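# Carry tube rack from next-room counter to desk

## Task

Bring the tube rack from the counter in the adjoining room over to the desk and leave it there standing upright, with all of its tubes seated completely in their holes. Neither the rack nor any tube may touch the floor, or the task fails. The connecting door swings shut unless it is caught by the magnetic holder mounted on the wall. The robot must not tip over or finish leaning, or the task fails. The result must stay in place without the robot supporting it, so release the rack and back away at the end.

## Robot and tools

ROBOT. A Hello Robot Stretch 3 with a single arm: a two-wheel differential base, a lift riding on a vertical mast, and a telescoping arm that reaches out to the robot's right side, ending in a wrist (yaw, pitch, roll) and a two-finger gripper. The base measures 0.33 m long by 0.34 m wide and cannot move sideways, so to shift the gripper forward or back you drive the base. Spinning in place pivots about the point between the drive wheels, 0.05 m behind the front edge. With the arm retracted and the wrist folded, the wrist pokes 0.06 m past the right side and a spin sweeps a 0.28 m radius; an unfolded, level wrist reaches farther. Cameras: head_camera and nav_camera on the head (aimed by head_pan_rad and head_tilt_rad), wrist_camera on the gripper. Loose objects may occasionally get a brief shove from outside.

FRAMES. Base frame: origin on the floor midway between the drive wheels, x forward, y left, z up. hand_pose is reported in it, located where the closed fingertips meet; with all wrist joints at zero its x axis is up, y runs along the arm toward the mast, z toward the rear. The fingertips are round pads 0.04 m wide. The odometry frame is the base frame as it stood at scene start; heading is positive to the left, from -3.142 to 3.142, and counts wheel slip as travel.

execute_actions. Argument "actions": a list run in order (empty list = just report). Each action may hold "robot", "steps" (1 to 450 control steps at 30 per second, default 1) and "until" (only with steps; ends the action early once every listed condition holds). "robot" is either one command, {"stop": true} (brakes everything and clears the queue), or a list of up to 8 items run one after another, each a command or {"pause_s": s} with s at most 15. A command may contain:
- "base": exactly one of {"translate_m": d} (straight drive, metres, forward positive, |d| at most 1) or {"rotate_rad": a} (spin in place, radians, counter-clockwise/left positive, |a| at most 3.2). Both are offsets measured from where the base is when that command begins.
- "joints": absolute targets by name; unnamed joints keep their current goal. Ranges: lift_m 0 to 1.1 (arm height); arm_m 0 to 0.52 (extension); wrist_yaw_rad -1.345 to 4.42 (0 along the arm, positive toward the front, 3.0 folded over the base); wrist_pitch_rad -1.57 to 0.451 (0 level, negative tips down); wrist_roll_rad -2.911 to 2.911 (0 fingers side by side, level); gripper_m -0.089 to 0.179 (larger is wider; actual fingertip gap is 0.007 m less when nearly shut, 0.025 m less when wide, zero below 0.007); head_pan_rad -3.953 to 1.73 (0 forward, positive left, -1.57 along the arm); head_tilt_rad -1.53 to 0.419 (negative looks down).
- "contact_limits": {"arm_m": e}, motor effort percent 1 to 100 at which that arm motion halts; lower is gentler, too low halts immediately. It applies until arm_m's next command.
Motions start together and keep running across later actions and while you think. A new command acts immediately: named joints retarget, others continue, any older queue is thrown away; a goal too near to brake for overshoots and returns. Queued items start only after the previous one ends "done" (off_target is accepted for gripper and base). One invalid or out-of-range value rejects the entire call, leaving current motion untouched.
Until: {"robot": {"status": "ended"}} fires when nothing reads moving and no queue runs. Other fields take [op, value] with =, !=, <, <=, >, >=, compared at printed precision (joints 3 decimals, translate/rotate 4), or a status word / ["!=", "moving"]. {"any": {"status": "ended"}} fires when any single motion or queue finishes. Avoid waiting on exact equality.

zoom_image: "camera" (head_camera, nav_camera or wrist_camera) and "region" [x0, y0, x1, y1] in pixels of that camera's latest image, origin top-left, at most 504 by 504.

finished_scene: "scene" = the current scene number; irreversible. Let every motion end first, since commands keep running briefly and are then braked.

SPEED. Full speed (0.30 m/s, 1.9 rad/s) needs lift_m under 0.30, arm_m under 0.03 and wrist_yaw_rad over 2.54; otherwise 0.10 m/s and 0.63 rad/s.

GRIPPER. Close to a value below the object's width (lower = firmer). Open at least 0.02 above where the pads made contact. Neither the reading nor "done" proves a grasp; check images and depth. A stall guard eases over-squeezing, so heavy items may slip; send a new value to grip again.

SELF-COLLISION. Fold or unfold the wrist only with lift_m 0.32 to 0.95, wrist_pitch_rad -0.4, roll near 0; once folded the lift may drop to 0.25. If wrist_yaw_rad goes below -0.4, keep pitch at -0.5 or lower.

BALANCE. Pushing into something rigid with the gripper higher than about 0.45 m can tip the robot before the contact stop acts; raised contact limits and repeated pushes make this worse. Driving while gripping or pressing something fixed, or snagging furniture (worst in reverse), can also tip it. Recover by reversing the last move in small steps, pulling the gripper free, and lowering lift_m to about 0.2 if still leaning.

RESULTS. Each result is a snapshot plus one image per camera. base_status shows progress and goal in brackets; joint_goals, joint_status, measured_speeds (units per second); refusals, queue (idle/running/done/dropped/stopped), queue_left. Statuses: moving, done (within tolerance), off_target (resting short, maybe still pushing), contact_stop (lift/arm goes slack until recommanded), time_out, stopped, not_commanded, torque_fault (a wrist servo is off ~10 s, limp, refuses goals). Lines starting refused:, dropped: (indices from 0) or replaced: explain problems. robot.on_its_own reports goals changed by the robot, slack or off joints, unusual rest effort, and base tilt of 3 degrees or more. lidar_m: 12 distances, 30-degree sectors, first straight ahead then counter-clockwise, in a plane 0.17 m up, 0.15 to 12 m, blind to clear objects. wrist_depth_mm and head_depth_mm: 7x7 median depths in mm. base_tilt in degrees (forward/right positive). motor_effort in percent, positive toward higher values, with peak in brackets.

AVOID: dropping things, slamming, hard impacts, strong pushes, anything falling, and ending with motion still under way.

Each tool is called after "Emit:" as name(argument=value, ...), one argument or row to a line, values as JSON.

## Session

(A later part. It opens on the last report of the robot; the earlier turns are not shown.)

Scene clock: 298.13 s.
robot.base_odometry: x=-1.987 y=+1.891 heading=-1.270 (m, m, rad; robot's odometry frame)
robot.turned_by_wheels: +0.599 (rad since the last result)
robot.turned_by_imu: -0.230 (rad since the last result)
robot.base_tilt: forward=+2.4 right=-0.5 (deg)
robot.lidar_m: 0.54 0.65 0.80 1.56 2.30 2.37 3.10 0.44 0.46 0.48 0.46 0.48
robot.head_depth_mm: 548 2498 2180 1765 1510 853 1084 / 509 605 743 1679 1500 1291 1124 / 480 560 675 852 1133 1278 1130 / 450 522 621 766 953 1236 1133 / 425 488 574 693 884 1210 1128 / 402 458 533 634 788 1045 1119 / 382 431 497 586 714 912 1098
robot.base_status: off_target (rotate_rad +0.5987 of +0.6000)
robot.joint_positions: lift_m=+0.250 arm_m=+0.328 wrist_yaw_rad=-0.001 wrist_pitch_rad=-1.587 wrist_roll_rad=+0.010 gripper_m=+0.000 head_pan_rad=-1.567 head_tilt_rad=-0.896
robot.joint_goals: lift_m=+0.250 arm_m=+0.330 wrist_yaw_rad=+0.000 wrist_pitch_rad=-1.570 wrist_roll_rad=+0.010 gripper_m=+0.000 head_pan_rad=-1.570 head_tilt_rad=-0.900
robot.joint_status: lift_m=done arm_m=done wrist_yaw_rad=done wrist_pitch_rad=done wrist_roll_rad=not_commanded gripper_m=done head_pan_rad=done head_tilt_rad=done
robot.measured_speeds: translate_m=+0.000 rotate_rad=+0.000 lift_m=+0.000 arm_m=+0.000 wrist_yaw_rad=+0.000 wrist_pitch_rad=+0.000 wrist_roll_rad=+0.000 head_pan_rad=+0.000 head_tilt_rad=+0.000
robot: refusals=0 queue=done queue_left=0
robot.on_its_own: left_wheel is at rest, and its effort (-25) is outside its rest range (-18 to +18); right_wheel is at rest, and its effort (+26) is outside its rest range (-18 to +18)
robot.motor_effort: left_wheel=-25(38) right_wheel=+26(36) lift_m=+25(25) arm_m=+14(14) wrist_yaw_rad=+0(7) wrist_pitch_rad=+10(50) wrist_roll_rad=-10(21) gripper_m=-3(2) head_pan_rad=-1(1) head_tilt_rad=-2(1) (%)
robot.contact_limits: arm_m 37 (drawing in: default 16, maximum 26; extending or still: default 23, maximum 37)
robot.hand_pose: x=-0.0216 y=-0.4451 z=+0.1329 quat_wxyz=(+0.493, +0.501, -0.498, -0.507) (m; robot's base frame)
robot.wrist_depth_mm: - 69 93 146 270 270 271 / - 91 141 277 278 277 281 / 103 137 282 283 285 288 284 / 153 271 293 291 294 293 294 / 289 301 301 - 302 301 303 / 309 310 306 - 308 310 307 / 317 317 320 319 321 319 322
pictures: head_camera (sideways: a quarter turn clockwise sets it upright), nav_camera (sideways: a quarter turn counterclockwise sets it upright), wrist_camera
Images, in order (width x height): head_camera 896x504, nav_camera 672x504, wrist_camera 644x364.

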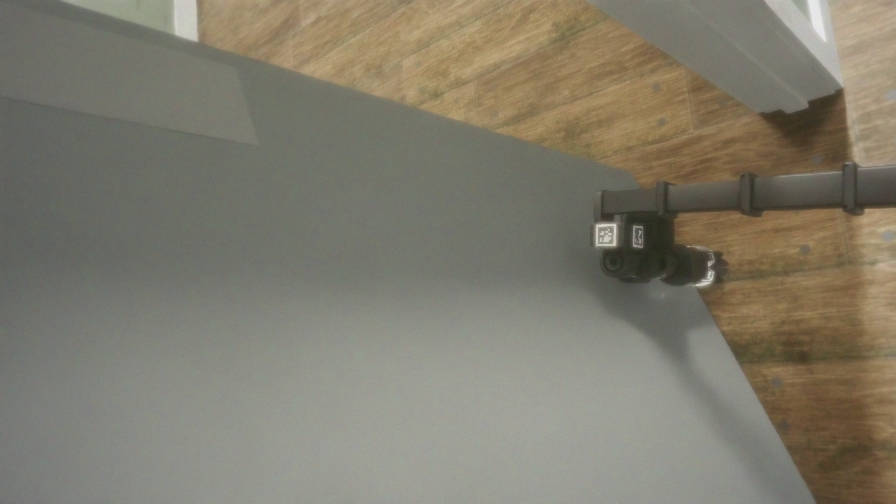

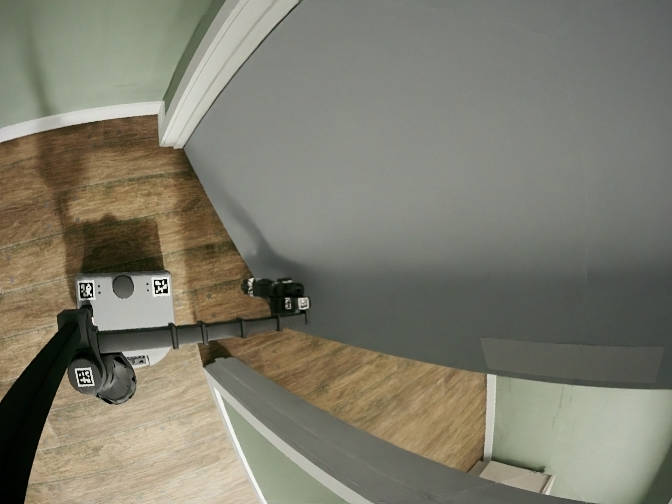

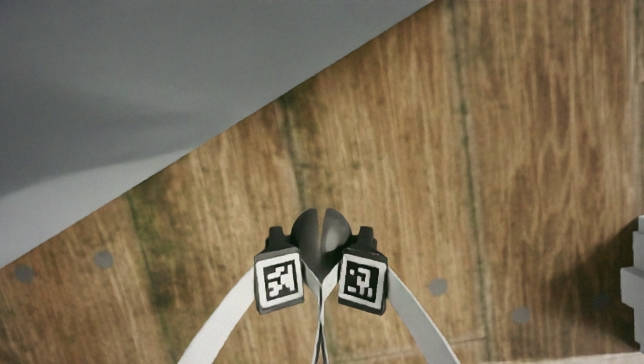

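Emit:
execute_actions(
  actions=[
    {"robot":[{"joints":{"arm_m":0.07}},{"base":{"rotate_rad":1.85}},{"base":{"translate_m":0.35},"joints":{"lift_m":0.4,"head_pan_rad":-3.14,"head_tilt_rad":-0.8}},{"joints":{"wrist_pitch_rad":-0.4}},{"joints":{"wrist_yaw_rad":3.0,"arm_m":0.0}},{"joints":{"lift_m":0.31}}],"steps":450,"until":{"robot":{"status":"ended"}}},
    {"steps":300,"until":{"robot":{"status":"ended"}}},
  ],
)

Scene clock: 324.87 s.
robot.base_odometry: x=-1.694 y=+2.083 heading=+0.581 (m, m, rad; robot's odometry frame)
robot.turned_by_wheels: +1.851 (rad since the last result)
robot.turned_by_imu: +1.853 (rad since the last result)
robot.base_tilt: forward=+2.4 right=-0.5 (deg)
robot.lidar_m: 1.94 2.08 3.07 1.64 0.75 0.67 0.66 0.71 0.70 0.69 0.73 1.10
robot.head_depth_mm: 535 606 695 815 962 1129 1176 / 541 611 701 825 999 1269 1173 / 545 619 711 841 1023 1257 1187 / 552 624 722 849 1041 1280 1183 / 558 634 730 865 1061 1275 1152 / 564 640 739 882 1085 1299 1152 / 570 648 750 894 1100 1289 1148
robot.base_status: done (translate_m +0.3500 of +0.3500)
robot.joint_positions: lift_m=+0.310 arm_m=+0.000 wrist_yaw_rad=+2.998 wrist_pitch_rad=-0.420 wrist_roll_rad=-0.004 gripper_m=+0.000 head_pan_rad=-3.133 head_tilt_rad=-0.804
robot.joint_goals: lift_m=+0.310 arm_m=+0.000 wrist_yaw_rad=+3.000 wrist_pitch_rad=-0.400 wrist_roll_rad=-0.004 gripper_m=+0.000 head_pan_rad=-3.140 head_tilt_rad=-0.800
robot.joint_status: lift_m=done arm_m=done wrist_yaw_rad=done wrist_pitch_rad=done wrist_roll_rad=not_commanded gripper_m=done head_pan_rad=done head_tilt_rad=done
robot.measured_speeds: translate_m=+0.000 rotate_rad=+0.000 lift_m=+0.000 arm_m=+0.000 wrist_yaw_rad=+0.000 wrist_pitch_rad=+0.000 wrist_roll_rad=+0.000 head_pan_rad=+0.000 head_tilt_rad=+0.000
robot: refusals=0 queue=done queue_left=0
robot.motor_effort: left_wheel=-4(27) right_wheel=+2(29) lift_m=+22(33) arm_m=-2(17) wrist_yaw_rad=+1(10) wrist_pitch_rad=+13(12) wrist_roll_rad=-2(25) gripper_m=-2(2) head_pan_rad=-3(36) head_tilt_rad=+2(11) (%)
robot.hand_pose: x=+0.0108 y=+0.0766 z=+0.3224 quat_wxyz=(+0.197, +0.699, +0.098, +0.681) (m; robot's base frame)
robot.wrist_depth_mm: 710 - - - - - - / 693 - - - - - - / 712 889 - - - - - / 713 807 805 809 803 801 801 / 636 644 659 - 648 629 644 / 546 551 - - 552 537 539 / 474 491 - - 463 460 467
pictures: head_camera (sideways: a quarter turn clockwise sets it upright), nav_camera (sideways: a quarter turn counterclockwise sets it upright), wrist_camera
Images, in order (width x height): head_camera 896x504, nav_camera 672x504, wrist_camera 644x364.

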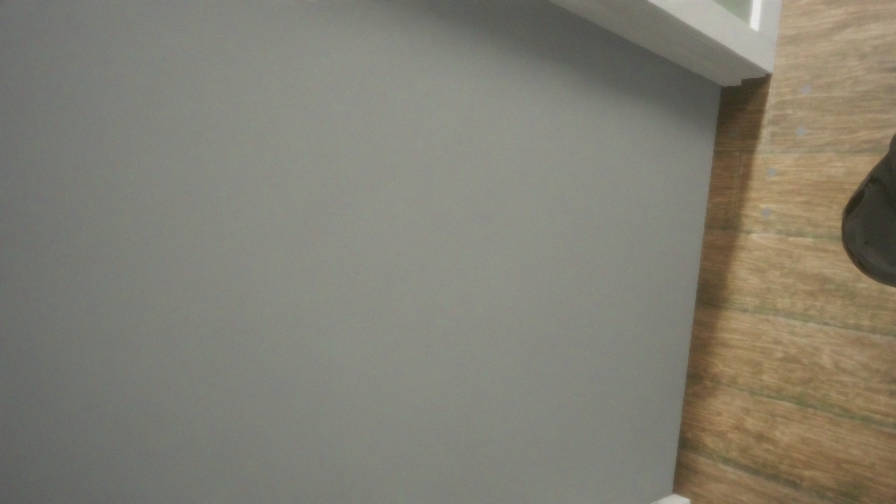

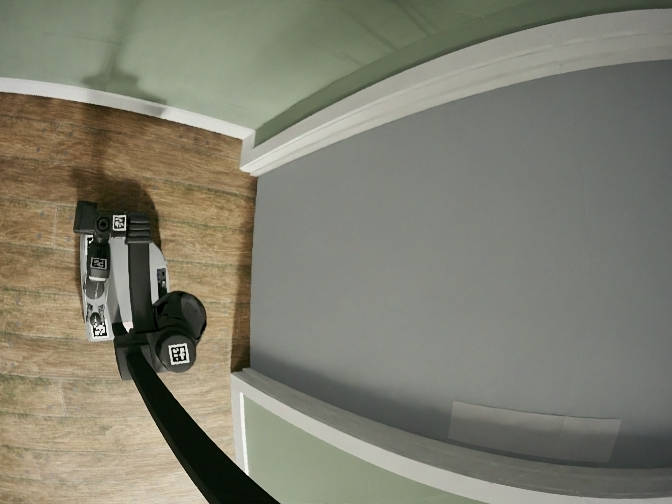

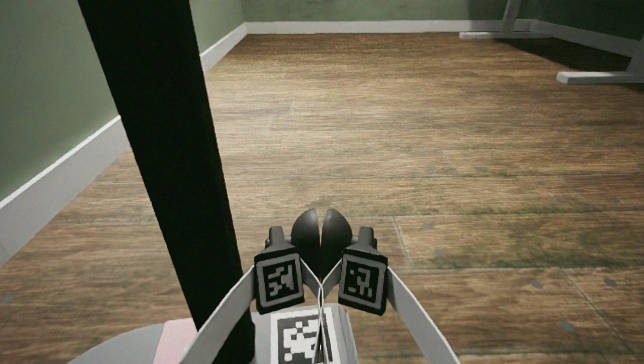

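Emit:
execute_actions(
  actions=[
    {"robot":[{"base":{"rotate_rad":-0.17}},{"base":{"translate_m":-0.65}}],"steps":450,"until":{"robot":{"status":"ended"}}},
  ],
)

Scene clock: 338.53 s.
robot.base_odometry: x=-2.290 y=+1.824 heading=+0.411 (m, m, rad; robot's odometry frame)
robot.turned_by_wheels: -0.170 (rad since the last result)
robot.turned_by_imu: -0.176 (rad since the last result)
robot.base_tilt: forward=+2.4 right=-0.4 (deg)
robot.lidar_m: 2.27 2.58 3.21 0.29 0.31 0.38 0.27 0.26 0.27 0.37 0.74 0.97
robot.head_depth_mm: 294 336 405 535 1612 1355 1177 / - 312 369 456 595 1292 1176 / - 296 340 412 523 711 1105 / - - 314 375 463 605 811 / - - 296 343 417 528 727 / - - 287 317 378 469 617 / - - - 298 346 421 538
robot.base_status: off_target (translate_m -0.6498 of -0.6500)
robot.joint_positions: lift_m=+0.310 arm_m=+0.000 wrist_yaw_rad=+2.999 wrist_pitch_rad=-0.419 wrist_roll_rad=-0.004 gripper_m=+0.000 head_pan_rad=-3.134 head_tilt_rad=-0.800
robot.joint_goals: lift_m=+0.310 arm_m=+0.000 wrist_yaw_rad=+3.000 wrist_pitch_rad=-0.400 wrist_roll_rad=-0.004 gripper_m=+0.000 head_pan_rad=-3.140 head_tilt_rad=-0.800
robot.joint_status: lift_m=done arm_m=done wrist_yaw_rad=done wrist_pitch_rad=done wrist_roll_rad=not_commanded gripper_m=done head_pan_rad=done head_tilt_rad=done
robot.measured_speeds: translate_m=+0.000 rotate_rad=+0.000 lift_m=+0.000 arm_m=+0.000 wrist_yaw_rad=+0.000 wrist_pitch_rad=+0.000 wrist_roll_rad=+0.000 head_pan_rad=+0.000 head_tilt_rad=+0.000
robot: refusals=0 queue=done queue_left=0
robot.on_its_own: left_wheel is at rest, and its effort (-25) is outside its rest range (-18 to +18)
robot.motor_effort: left_wheel=-25(67) right_wheel=-17(38) lift_m=+23(23) arm_m=-2(1) wrist_yaw_rad=+0(1) wrist_pitch_rad=+12(12) wrist_roll_rad=-2(2) gripper_m=-2(2) head_pan_rad=-2(4) head_tilt_rad=+1(1) (%)
robot.hand_pose: x=+0.0106 y=+0.0767 z=+0.3225 quat_wxyz=(+0.196, +0.699, +0.098, +0.681) (m; robot's base frame)
robot.wrist_depth_mm: - - 298 321 - - - / - - 321 352 - - - / - - 352 386 - - - / 812 811 392 424 808 817 799 / 653 654 431 - 647 638 637 / 548 539 - - 549 544 538 / 470 501 - - 470 466 460
pictures: head_camera (sideways: a quarter turn clockwise sets it upright), nav_camera (sideways: a quarter turn counterclockwise sets it upright), wrist_camera
Images, in order (width x height): head_camera 896x504, nav_camera 672x504, wrist_camera 644x364.

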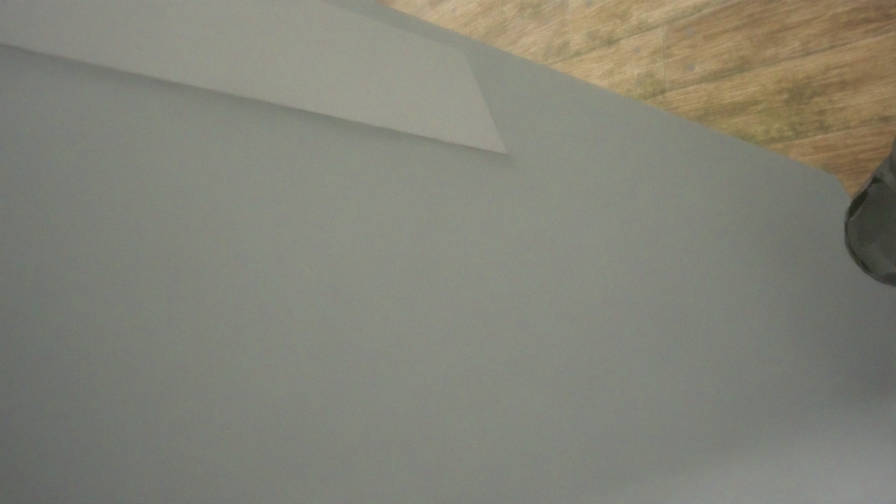

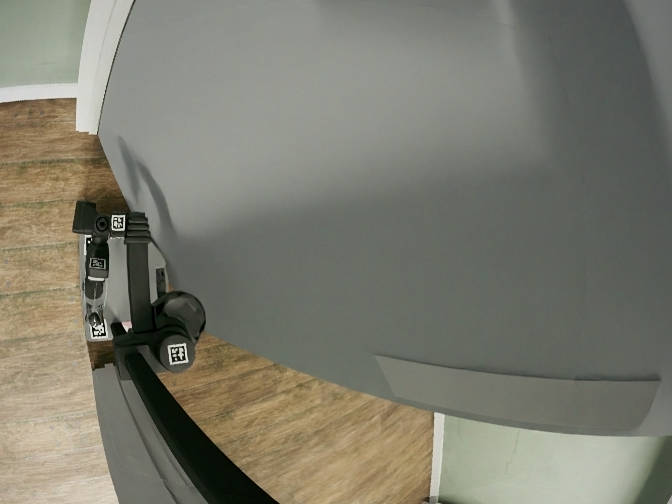

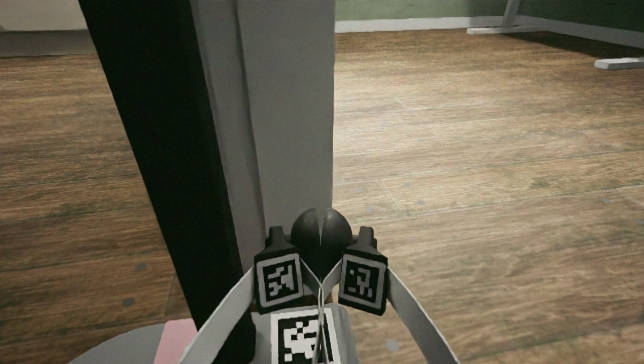

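Emit:
execute_actions(
  actions=[
    {"robot":[{"base":{"translate_m":-0.2}}],"steps":450,"until":{"robot":{"status":"ended"}}},
  ],
)

Scene clock: 343.43 s.
robot.base_odometry: x=-2.473 y=+1.744 heading=+0.411 (m, m, rad; robot's odometry frame)
robot.turned_by_wheels: +0.000 (rad since the last result)
robot.turned_by_imu: -0.003 (rad since the last result)
robot.base_tilt: forward=+2.3 right=-0.5 (deg)
robot.lidar_m: 2.30 2.72 0.32 0.45 2.45 2.10 0.29 0.25 0.25 0.28 0.48 0.99
robot.head_depth_mm: 1753 2008 2274 1974 1608 1348 1183 / 1755 2000 2269 1945 1603 1355 1173 / 322 381 2194 1882 1586 1350 1191 / 292 328 381 458 576 774 1072 / - 298 336 393 477 601 815 / - - 302 346 407 494 629 / - - 287 308 355 420 513
robot.base_status: done (translate_m -0.1999 of -0.2000)
robot.joint_positions: lift_m=+0.310 arm_m=+0.000 wrist_yaw_rad=+2.999 wrist_pitch_rad=-0.419 wrist_roll_rad=-0.004 gripper_m=+0.000 head_pan_rad=-3.134 head_tilt_rad=-0.800
robot.joint_goals: lift_m=+0.310 arm_m=+0.000 wrist_yaw_rad=+3.000 wrist_pitch_rad=-0.400 wrist_roll_rad=-0.004 gripper_m=+0.000 head_pan_rad=-3.140 head_tilt_rad=-0.800
robot.joint_status: lift_m=done arm_m=done wrist_yaw_rad=done wrist_pitch_rad=done wrist_roll_rad=not_commanded gripper_m=done head_pan_rad=done head_tilt_rad=done
robot.measured_speeds: translate_m=+0.000 rotate_rad=+0.000 lift_m=+0.000 arm_m=+0.000 wrist_yaw_rad=+0.000 wrist_pitch_rad=+0.000 wrist_roll_rad=+0.000 head_pan_rad=+0.000 head_tilt_rad=+0.000
robot: refusals=0 queue=done queue_left=0
robot.on_its_own: left_wheel is at rest, and its effort (-20) is outside its rest range (-18 to +18)
robot.motor_effort: left_wheel=-20(38) right_wheel=-11(25) lift_m=+24(23) arm_m=-2(1) wrist_yaw_rad=+1(0) wrist_pitch_rad=+12(12) wrist_roll_rad=-2(2) gripper_m=-2(2) head_pan_rad=-3(3) head_tilt_rad=+0(1) (%)
robot.hand_pose: x=+0.0106 y=+0.0767 z=+0.3225 quat_wxyz=(+0.196, +0.699, +0.098, +0.681) (m; robot's base frame)
robot.wrist_depth_mm: - - - 697 328 343 - / - - - 758 352 - - / - - - 802 381 - - / 817 792 817 729 423 784 803 / 648 655 664 - 477 648 643 / 543 550 - - 526 534 544 / 466 492 - - 464 466 463
pictures: head_camera (sideways: a quarter turn clockwise sets it upright), nav_camera (sideways: a quarter turn counterclockwise sets it upright), wrist_camera
Images, in order (width x height): head_camera 896x504, nav_camera 672x504, wrist_camera 644x364.

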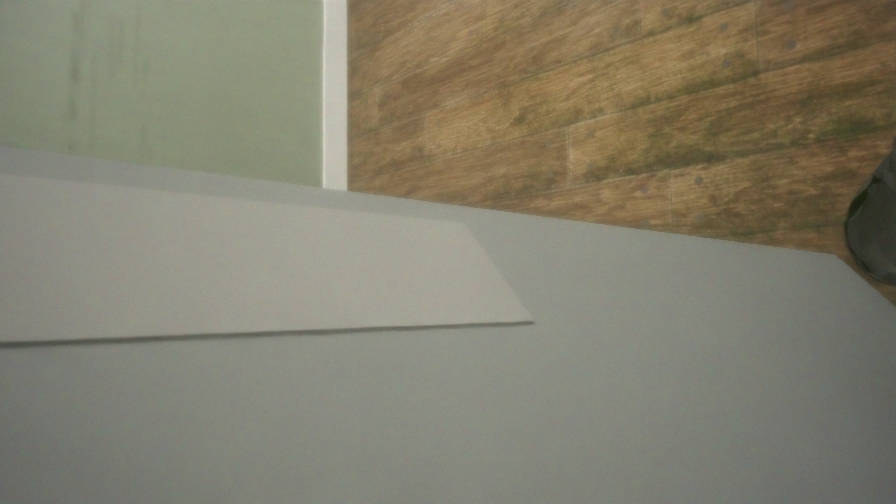

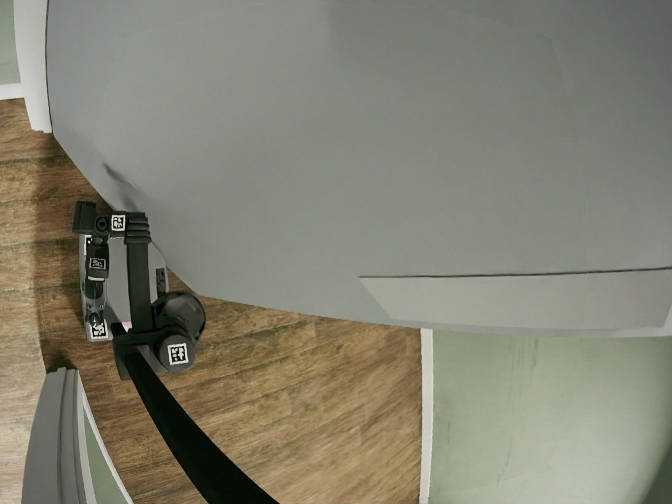

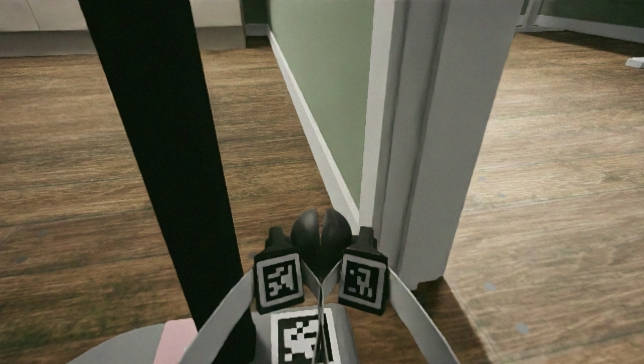

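Emit:
execute_actions(
  actions=[
    {"robot":{"base":{"translate_m":-0.2}},"steps":150,"until":{"robot":{"status":"ended"}}},
  ],
)

Scene clock: 356.27 s.
robot.base_odometry: x=-2.657 y=+1.664 heading=+0.411 (m, m, rad; robot's odometry frame)
robot.turned_by_wheels: +0.000 (rad since the last result)
robot.turned_by_imu: -0.003 (rad since the last result)
robot.base_tilt: forward=+2.4 right=-0.5 (deg)
robot.lidar_m: 2.33 0.43 0.44 1.05 2.44 1.89 0.32 0.24 0.23 0.25 0.35 1.01
robot.head_depth_mm: 1587 1807 2086 1952 1617 1368 1178 / 1573 1778 2073 1952 1599 1356 1170 / 1561 1773 2046 1952 1584 1347 1193 / 1546 1764 2046 1925 1584 1333 1177 / 1538 1754 2013 1909 1565 1337 1135 / 1539 1715 1903 395 450 536 663 / - - 298 329 373 435 517
robot.base_status: done (translate_m -0.1999 of -0.2000)
robot.joint_positions: lift_m=+0.310 arm_m=+0.000 wrist_yaw_rad=+2.999 wrist_pitch_rad=-0.419 wrist_roll_rad=-0.004 gripper_m=+0.000 head_pan_rad=-3.134 head_tilt_rad=-0.800
robot.joint_goals: lift_m=+0.310 arm_m=+0.000 wrist_yaw_rad=+3.000 wrist_pitch_rad=-0.400 wrist_roll_rad=-0.004 gripper_m=+0.000 head_pan_rad=-3.140 head_tilt_rad=-0.800
robot.joint_status: lift_m=done arm_m=done wrist_yaw_rad=done wrist_pitch_rad=done wrist_roll_rad=not_commanded gripper_m=done head_pan_rad=done head_tilt_rad=done
robot.measured_speeds: translate_m=+0.000 rotate_rad=+0.000 lift_m=+0.000 arm_m=+0.000 wrist_yaw_rad=+0.000 wrist_pitch_rad=+0.000 wrist_roll_rad=+0.000 head_pan_rad=+0.000 head_tilt_rad=+0.000
robot: refusals=0 queue=done queue_left=0
robot.motor_effort: left_wheel=-15(31) right_wheel=-4(16) lift_m=+23(23) arm_m=-1(1) wrist_yaw_rad=+0(0) wrist_pitch_rad=+12(12) wrist_roll_rad=-2(2) gripper_m=-2(3) head_pan_rad=-2(3) head_tilt_rad=+0(0) (%)
robot.hand_pose: x=+0.0106 y=+0.0767 z=+0.3225 quat_wxyz=(+0.196, +0.699, +0.098, +0.681) (m; robot's base frame)
robot.wrist_depth_mm: - - - - 693 447 347 / - - - - 712 467 380 / - - - - 727 452 423 / 811 811 807 797 734 471 722 / 660 659 670 - 648 519 628 / 548 539 - - 554 536 541 / 470 490 - - 468 465 461
pictures: head_camera (sideways: a quarter turn clockwise sets it upright), nav_camera (sideways: a quarter turn counterclockwise sets it upright), wrist_camera
Images, in order (width x height): head_camera 896x504, nav_camera 672x504, wrist_camera 644x364.

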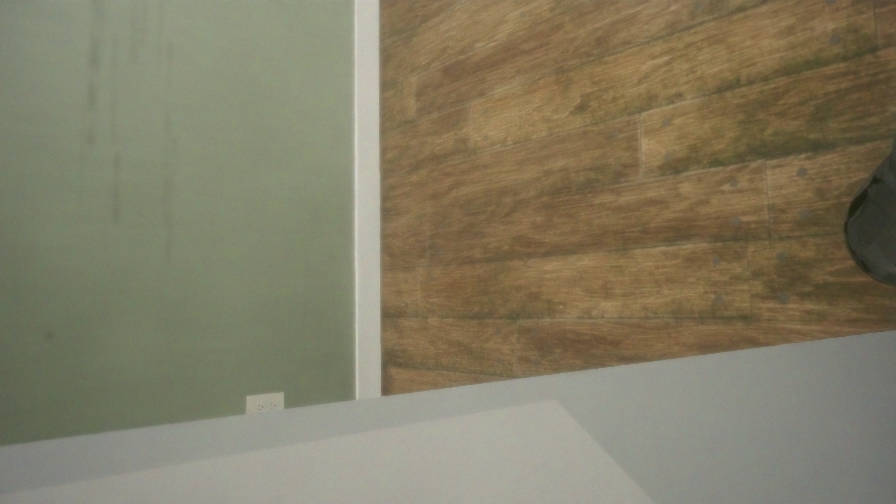

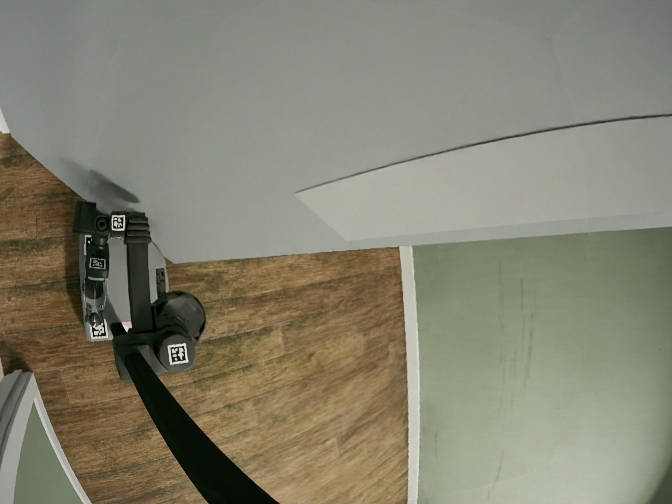

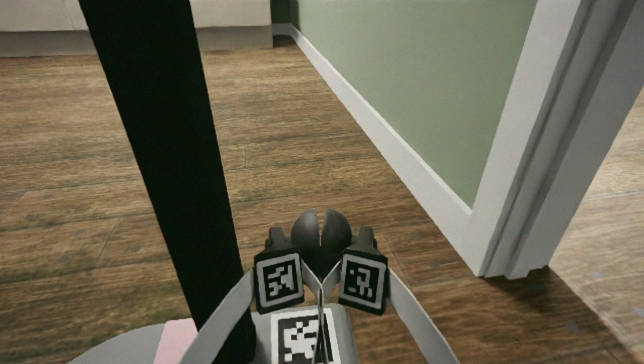

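Emit:
execute_actions(
  actions=[
    {"robot":{"base":{"translate_m":-0.25},"joints":{"head_pan_rad":-2.2,"head_tilt_rad":-0.7}},"steps":150,"until":{"robot":{"status":"ended"}}},
  ],
)

Scene clock: 362.43 s.
robot.base_odometry: x=-2.886 y=+1.564 heading=+0.410 (m, m, rad; robot's odometry frame)
robot.turned_by_wheels: +0.000 (rad since the last result)
robot.turned_by_imu: -0.003 (rad since the last result)
robot.base_tilt: forward=+2.4 right=-0.4 (deg)
robot.lidar_m: 2.37 0.63 0.78 1.82 2.35 1.63 1.53 1.18 0.21 0.22 0.28 0.62
robot.head_depth_mm: 1160 1347 1643 1874 1747 1435 1228 / 1038 1192 1408 1719 1733 1437 1226 / 958 1085 1243 1475 1656 1432 1214 / - - - - 1577 346 1159 / - - - - - 308 387 / - - - - - 302 368 / - - - - - 293 349
robot.base_status: done (translate_m -0.2500 of -0.2500)
robot.joint_positions: lift_m=+0.310 arm_m=+0.000 wrist_yaw_rad=+2.999 wrist_pitch_rad=-0.419 wrist_roll_rad=-0.004 gripper_m=+0.000 head_pan_rad=-2.207 head_tilt_rad=-0.704
robot.joint_goals: lift_m=+0.310 arm_m=+0.000 wrist_yaw_rad=+3.000 wrist_pitch_rad=-0.400 wrist_roll_rad=-0.004 gripper_m=+0.000 head_pan_rad=-2.200 head_tilt_rad=-0.700
robot.joint_status: lift_m=done arm_m=done wrist_yaw_rad=done wrist_pitch_rad=done wrist_roll_rad=not_commanded gripper_m=done head_pan_rad=done head_tilt_rad=done
robot.measured_speeds: translate_m=+0.000 rotate_rad=+0.000 lift_m=+0.000 arm_m=+0.000 wrist_yaw_rad=+0.000 wrist_pitch_rad=+0.000 wrist_roll_rad=+0.000 head_pan_rad=+0.000 head_tilt_rad=+0.000
robot: refusals=0 queue=done queue_left=0
robot.motor_effort: left_wheel=-10(25) right_wheel=+4(10) lift_m=+23(23) arm_m=-1(1) wrist_yaw_rad=+0(0) wrist_pitch_rad=+12(12) wrist_roll_rad=-2(2) gripper_m=-2(1) head_pan_rad=+3(35) head_tilt_rad=+1(9) (%)
robot.hand_pose: x=+0.0106 y=+0.0767 z=+0.3225 quat_wxyz=(+0.196, +0.699, +0.098, +0.681) (m; robot's base frame)
robot.wrist_depth_mm: - - - - - 770 561 / - - - - - 777 567 / - - - - - 791 587 / 799 816 796 813 818 759 597 / 643 646 665 - 655 642 588 / 541 549 - - 550 537 535 / 471 493 - - 464 463 465
pictures: head_camera (sideways: a quarter turn clockwise sets it upright), nav_camera (sideways: a quarter turn counterclockwise sets it upright), wrist_camera
Images, in order (width x height): head_camera 896x504, nav_camera 672x504, wrist_camera 644x364.

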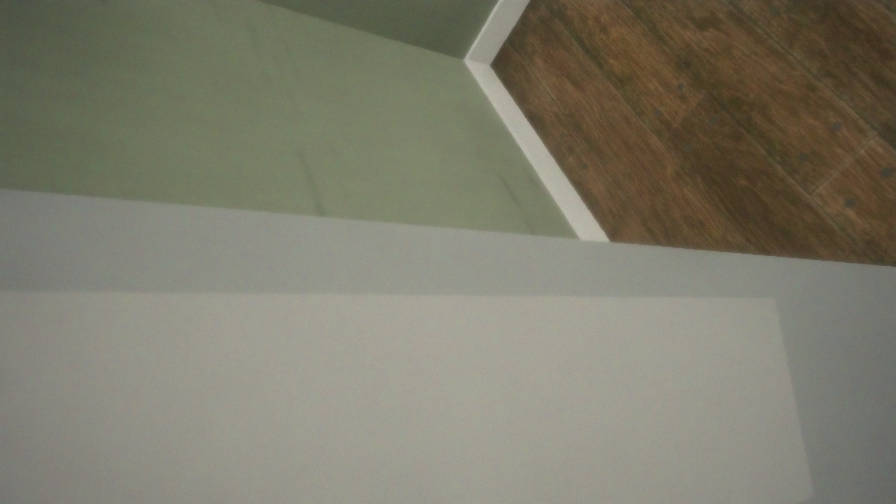

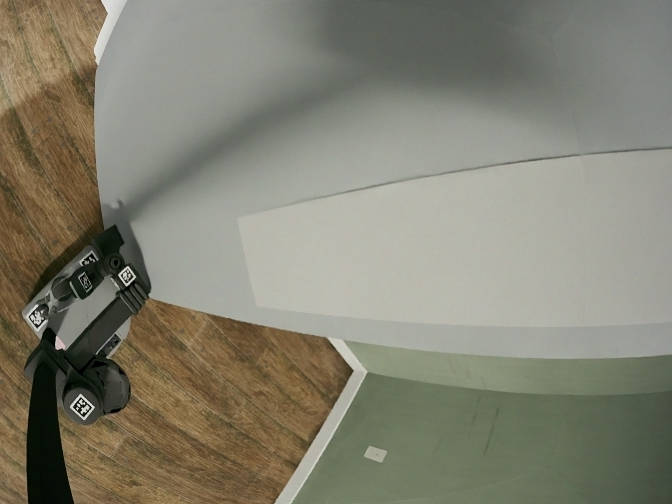

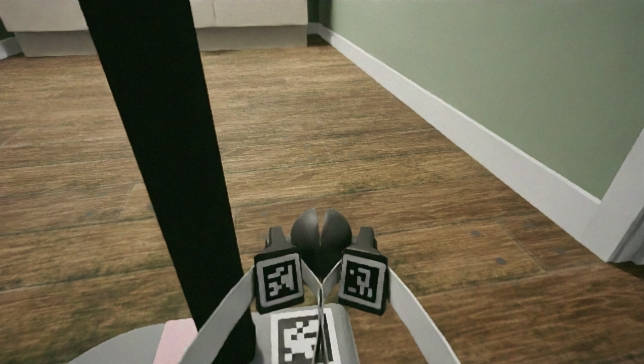

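Emit:
execute_actions(
  actions=[
    {"robot":{"joints":{"arm_m":0.3,"head_pan_rad":-1.8},"contact_limits":{"arm_m":37}},"steps":200,"until":{"robot":{"status":"ended"}}},
  ],
)

Scene clock: 371.53 s.
robot.base_odometry: x=-2.886 y=+1.564 heading=+0.411 (m, m, rad; robot's odometry frame)
robot.turned_by_wheels: +0.000 (rad since the last result)
robot.turned_by_imu: -0.001 (rad since the last result)
robot.base_tilt: forward=+2.5 right=-0.5 (deg)
robot.lidar_m: 2.37 0.63 0.78 1.82 2.35 1.63 1.53 1.18 0.52 0.50 0.53 0.74
robot.head_depth_mm: 740 839 964 1136 1388 1447 1224 / 427 770 925 1084 1307 1428 1225 / 416 466 528 612 778 1375 1218 / 407 454 514 594 701 845 1088 / 399 445 503 578 679 799 1047 / 391 435 489 560 655 777 1014 / 384 426 477 543 632 756 940
robot.base_status: done (translate_m -0.2500 of -0.2500)
robot.joint_positions: lift_m=+0.310 arm_m=+0.299 wrist_yaw_rad=+3.027 wrist_pitch_rad=-0.420 wrist_roll_rad=-0.004 gripper_m=+0.000 head_pan_rad=-1.807 head_tilt_rad=-0.704
robot.joint_goals: lift_m=+0.310 arm_m=+0.300 wrist_yaw_rad=+3.000 wrist_pitch_rad=-0.400 wrist_roll_rad=-0.004 gripper_m=+0.000 head_pan_rad=-1.800 head_tilt_rad=-0.700
robot.joint_status: lift_m=done arm_m=done wrist_yaw_rad=done wrist_pitch_rad=done wrist_roll_rad=not_commanded gripper_m=done head_pan_rad=done head_tilt_rad=done
robot.measured_speeds: translate_m=+0.000 rotate_rad=+0.000 lift_m=+0.000 arm_m=+0.000 wrist_yaw_rad=+0.000 wrist_pitch_rad=+0.000 wrist_roll_rad=+0.000 head_pan_rad=+0.000 head_tilt_rad=+0.000
robot: refusals=0 queue=done queue_left=0
robot.on_its_own: wrist_yaw_rad is at rest, and its effort (-22) is outside its rest range (-12 to +12)
robot.motor_effort: left_wheel=-1(16) right_wheel=+4(5) lift_m=+23(23) arm_m=+10(17) wrist_yaw_rad=-22(28) wrist_pitch_rad=+12(12) wrist_roll_rad=-2(2) gripper_m=-2(2) head_pan_rad=+3(26) head_tilt_rad=+2(2) (%)
robot.contact_limits: arm_m 37 (drawing in: default 16, maximum 26; extending or still: default 23, maximum 37)
robot.hand_pose: x=+0.0044 y=-0.2210 z=+0.3224 quat_wxyz=(+0.187, +0.697, +0.108, +0.684) (m; robot's base frame)
robot.wrist_depth_mm: - - - - - 840 641 / - - - - - 822 697 / - - - - - 828 940 / 800 841 - 840 806 813 811 / 646 658 - - 639 653 640 / 546 - - - 541 542 537 / 469 - - - 469 465 463
pictures: head_camera (sideways: a quarter turn clockwise sets it upright), nav_camera (sideways: a quarter turn counterclockwise sets it upright), wrist_camera
Images, in order (width x height): head_camera 896x504, nav_camera 672x504, wrist_camera 644x364.

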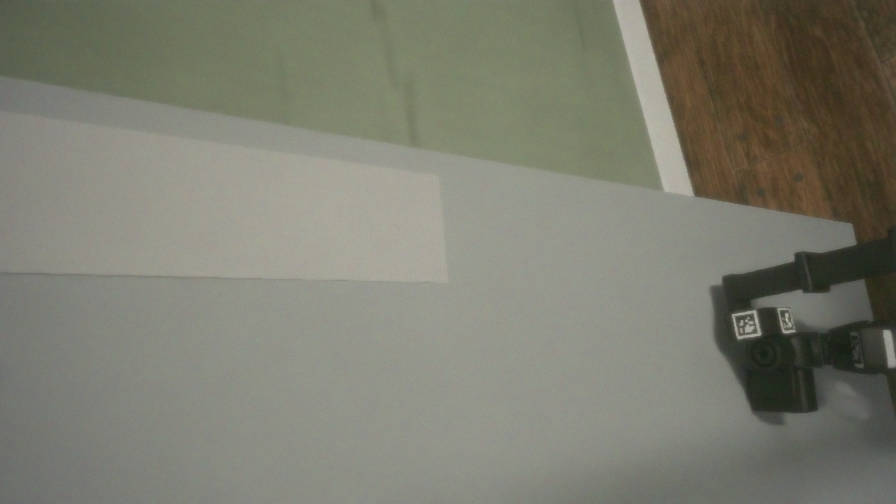

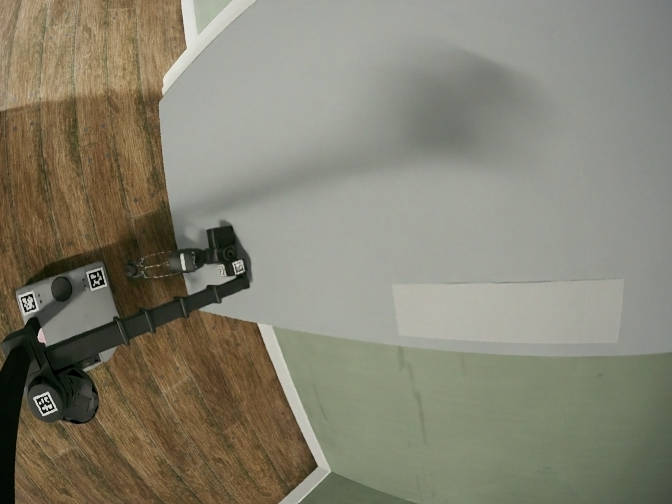

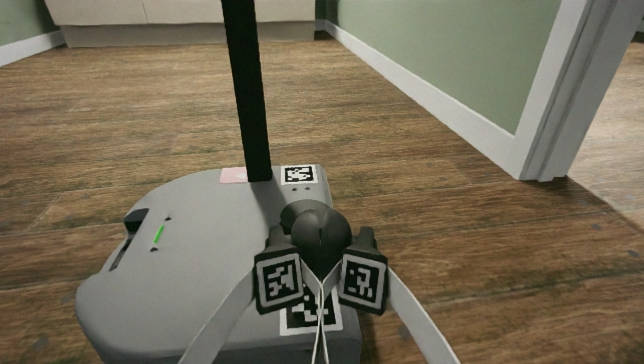

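Works well. Continue.

Emit:
execute_actions(
  actions=[
    {"robot":{"joints":{"arm_m":0.52},"contact_limits":{"arm_m":30}},"steps":200,"until":{"robot":{"status":"ended"}}},
  ],
)

Scene clock: 374.60 s.
robot.base_odometry: x=-2.886 y=+1.564 heading=+0.411 (m, m, rad; robot's odometry frame)
robot.turned_by_wheels: +0.000 (rad since the last result)
robot.turned_by_imu: -0.008 (rad since the last result)
robot.base_tilt: forward=+2.4 right=-0.8 (deg)
robot.lidar_m: 2.33 0.64 0.78 1.79 2.36 1.63 1.53 1.19 0.67 0.61 0.62 0.76
robot.head_depth_mm: 750 849 976 1154 1394 1440 1226 / 725 813 930 1091 1307 1434 1216 / 678 778 895 1036 1232 1396 1225 / 542 607 690 797 952 1232 1244 / 523 580 654 752 877 1107 1180 / 504 557 623 711 825 944 1158 / 484 535 596 674 775 908 1106
robot.base_status: done (translate_m -0.2500 of -0.2500)
robot.joint_positions: lift_m=+0.310 arm_m=+0.421 wrist_yaw_rad=+3.221 wrist_pitch_rad=-0.420 wrist_roll_rad=-0.004 gripper_m=+0.000 head_pan_rad=-1.807 head_tilt_rad=-0.703
robot.joint_goals: lift_m=+0.310 arm_m=+0.422 wrist_yaw_rad=+3.084 wrist_pitch_rad=-0.400 wrist_roll_rad=-0.004 gripper_m=+0.000 head_pan_rad=-1.800 head_tilt_rad=-0.700
robot.joint_status: lift_m=done arm_m=contact_stop wrist_yaw_rad=done wrist_pitch_rad=done wrist_roll_rad=not_commanded gripper_m=done head_pan_rad=done head_tilt_rad=done
robot.measured_speeds: translate_m=+0.000 rotate_rad=-0.001 lift_m=+0.000 arm_m=-0.037 wrist_yaw_rad=-0.200 wrist_pitch_rad=+0.000 wrist_roll_rad=-0.024 head_pan_rad=+0.000 head_tilt_rad=+0.000
robot: refusals=0 queue=dropped queue_left=0
robot.on_its_own: wrist_yaw_rad is held at +3.084, not at your +3.000, by its stall guard, which is still easing; arm_m is slack since a contact_stop, until your next command for it (your +0.520 is given up)
robot.motor_effort: left_wheel=+12(15) right_wheel=+0(12) lift_m=+32(32) arm_m=+19(33) wrist_yaw_rad=-84(92) wrist_pitch_rad=+13(14) wrist_roll_rad=-1(2) gripper_m=-2(2) head_pan_rad=+3(3) head_tilt_rad=+1(1) (%)
robot.contact_limits: arm_m 30 (drawing in: default 16, maximum 26; extending or still: default 23, maximum 37)
robot.hand_pose: x=-0.0389 y=-0.3426 z=+0.3219 quat_wxyz=(+0.120, +0.683, +0.175, +0.699) (m; robot's base frame)
robot.wrist_depth_mm: - - - - - - 769 / - - - - - - 776 / - - - - - - 766 / 796 810 844 - 804 805 795 / 655 648 - - 647 663 648 / 548 540 539 - 543 549 547 / 470 468 464 466 470 469 471
pictures: head_camera (sideways: a quarter turn clockwise sets it upright), nav_camera (sideways: a quarter turn counterclockwise sets it upright), wrist_camera
Images, in order (width x height): head_camera 896x504, nav_camera 672x504, wrist_camera 644x364.

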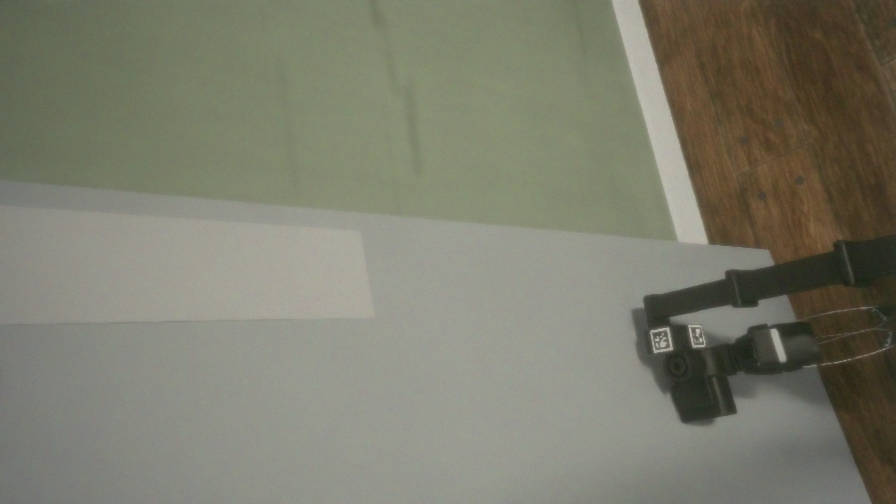

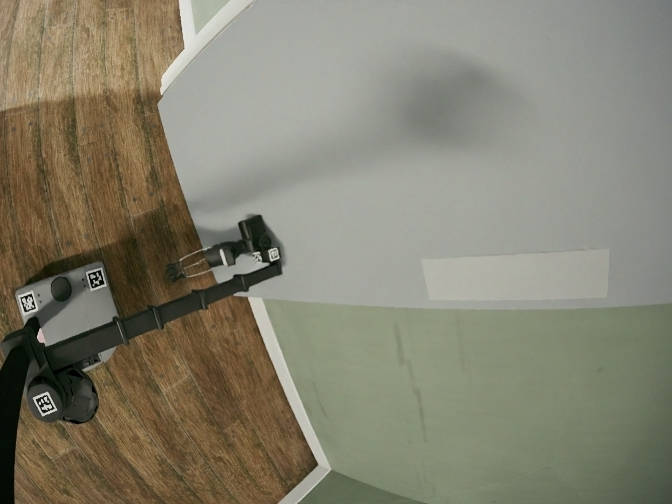

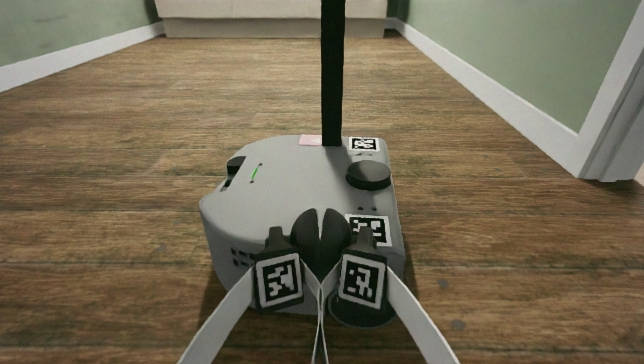

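Emit:
execute_actions(
  actions=[
    {"robot":{"joints":{"wrist_yaw_rad":3.45,"arm_m":0.41}},"steps":60,"until":{"robot":{"status":"ended"}}},
    {"robot":{"joints":{"arm_m":0.52},"contact_limits":{"arm_m":37}},"steps":200,"until":{"robot":{"status":"ended"}}},
  ],
)

Scene clock: 379.87 s.
robot.base_odometry: x=-2.886 y=+1.564 heading=+0.411 (m, m, rad; robot's odometry frame)
robot.turned_by_wheels: +0.000 (rad since the last result)
robot.turned_by_imu: -0.005 (rad since the last result)
robot.base_tilt: forward=+2.3 right=-0.8 (deg)
robot.lidar_m: 2.30 0.63 0.78 1.77 2.37 1.63 1.53 1.20 0.67 0.61 0.62 0.76
robot.head_depth_mm: 755 850 981 1155 1408 1449 1224 / 728 819 939 1089 1314 1441 1218 / 693 778 894 1044 1233 1403 1224 / 547 613 694 801 961 1234 1239 / 525 584 660 757 880 - 1179 / 506 561 627 714 823 989 1152 / 488 538 599 678 777 917 1108
robot.base_status: done (translate_m -0.2500 of -0.2500)
robot.joint_positions: lift_m=+0.310 arm_m=+0.433 wrist_yaw_rad=+3.517 wrist_pitch_rad=-0.420 wrist_roll_rad=-0.005 gripper_m=+0.000 head_pan_rad=-1.806 head_tilt_rad=-0.702
robot.joint_goals: lift_m=+0.310 arm_m=+0.435 wrist_yaw_rad=+3.450 wrist_pitch_rad=-0.400 wrist_roll_rad=-0.005 gripper_m=+0.000 head_pan_rad=-1.800 head_tilt_rad=-0.700
robot.joint_status: lift_m=done arm_m=contact_stop wrist_yaw_rad=done wrist_pitch_rad=done wrist_roll_rad=not_commanded gripper_m=done head_pan_rad=done head_tilt_rad=done
robot.measured_speeds: translate_m=+0.000 rotate_rad=+0.001 lift_m=+0.002 arm_m=-0.035 wrist_yaw_rad=-0.649 wrist_pitch_rad=+0.000 wrist_roll_rad=-0.024 head_pan_rad=+0.000 head_tilt_rad=+0.000
robot: refusals=0 queue=dropped queue_left=0
robot.on_its_own: arm_m is slack since a contact_stop, until your next command for it (your +0.520 is given up)
robot.motor_effort: left_wheel=+3(11) right_wheel=+0(9) lift_m=+33(37) arm_m=+18(38) wrist_yaw_rad=-45(78) wrist_pitch_rad=+12(13) wrist_roll_rad=-1(2) gripper_m=-2(2) head_pan_rad=+3(3) head_tilt_rad=+1(1) (%)
robot.contact_limits: arm_m 37 (drawing in: default 16, maximum 26; extending or still: default 23, maximum 37)
robot.hand_pose: x=-0.1034 y=-0.3698 z=+0.3219 quat_wxyz=(+0.016, +0.650, +0.274, +0.709) (m; robot's base frame)
robot.wrist_depth_mm: - - - - - - - / - - - - - - - / - - - - - - - / 806 814 805 832 - 807 801 / 655 663 647 - - 653 654 / 545 548 547 - - 546 542 / 470 467 467 463 454 452 470
pictures: head_camera (sideways: a quarter turn clockwise sets it upright), nav_camera (sideways: a quarter turn counterclockwise sets it upright), wrist_camera
Images, in order (width x height): head_camera 896x504, nav_camera 672x504, wrist_camera 644x364.

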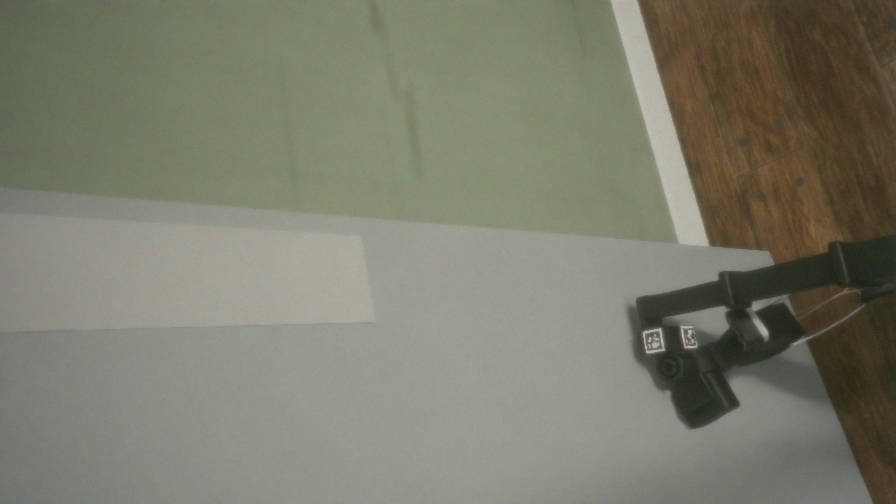

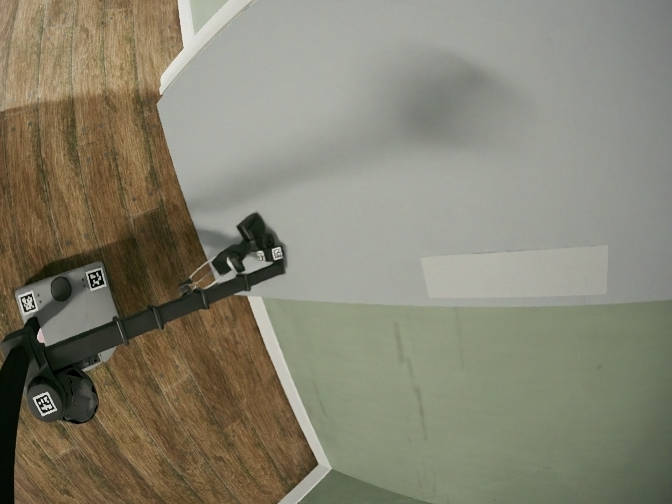

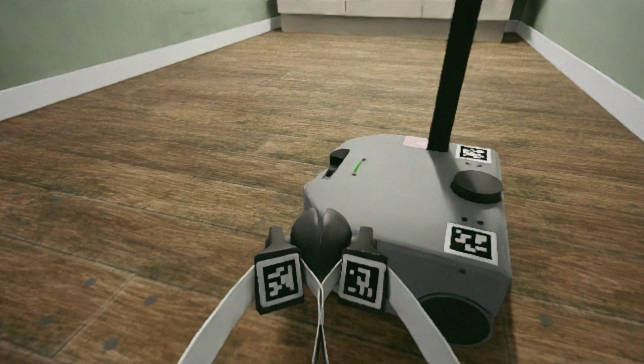

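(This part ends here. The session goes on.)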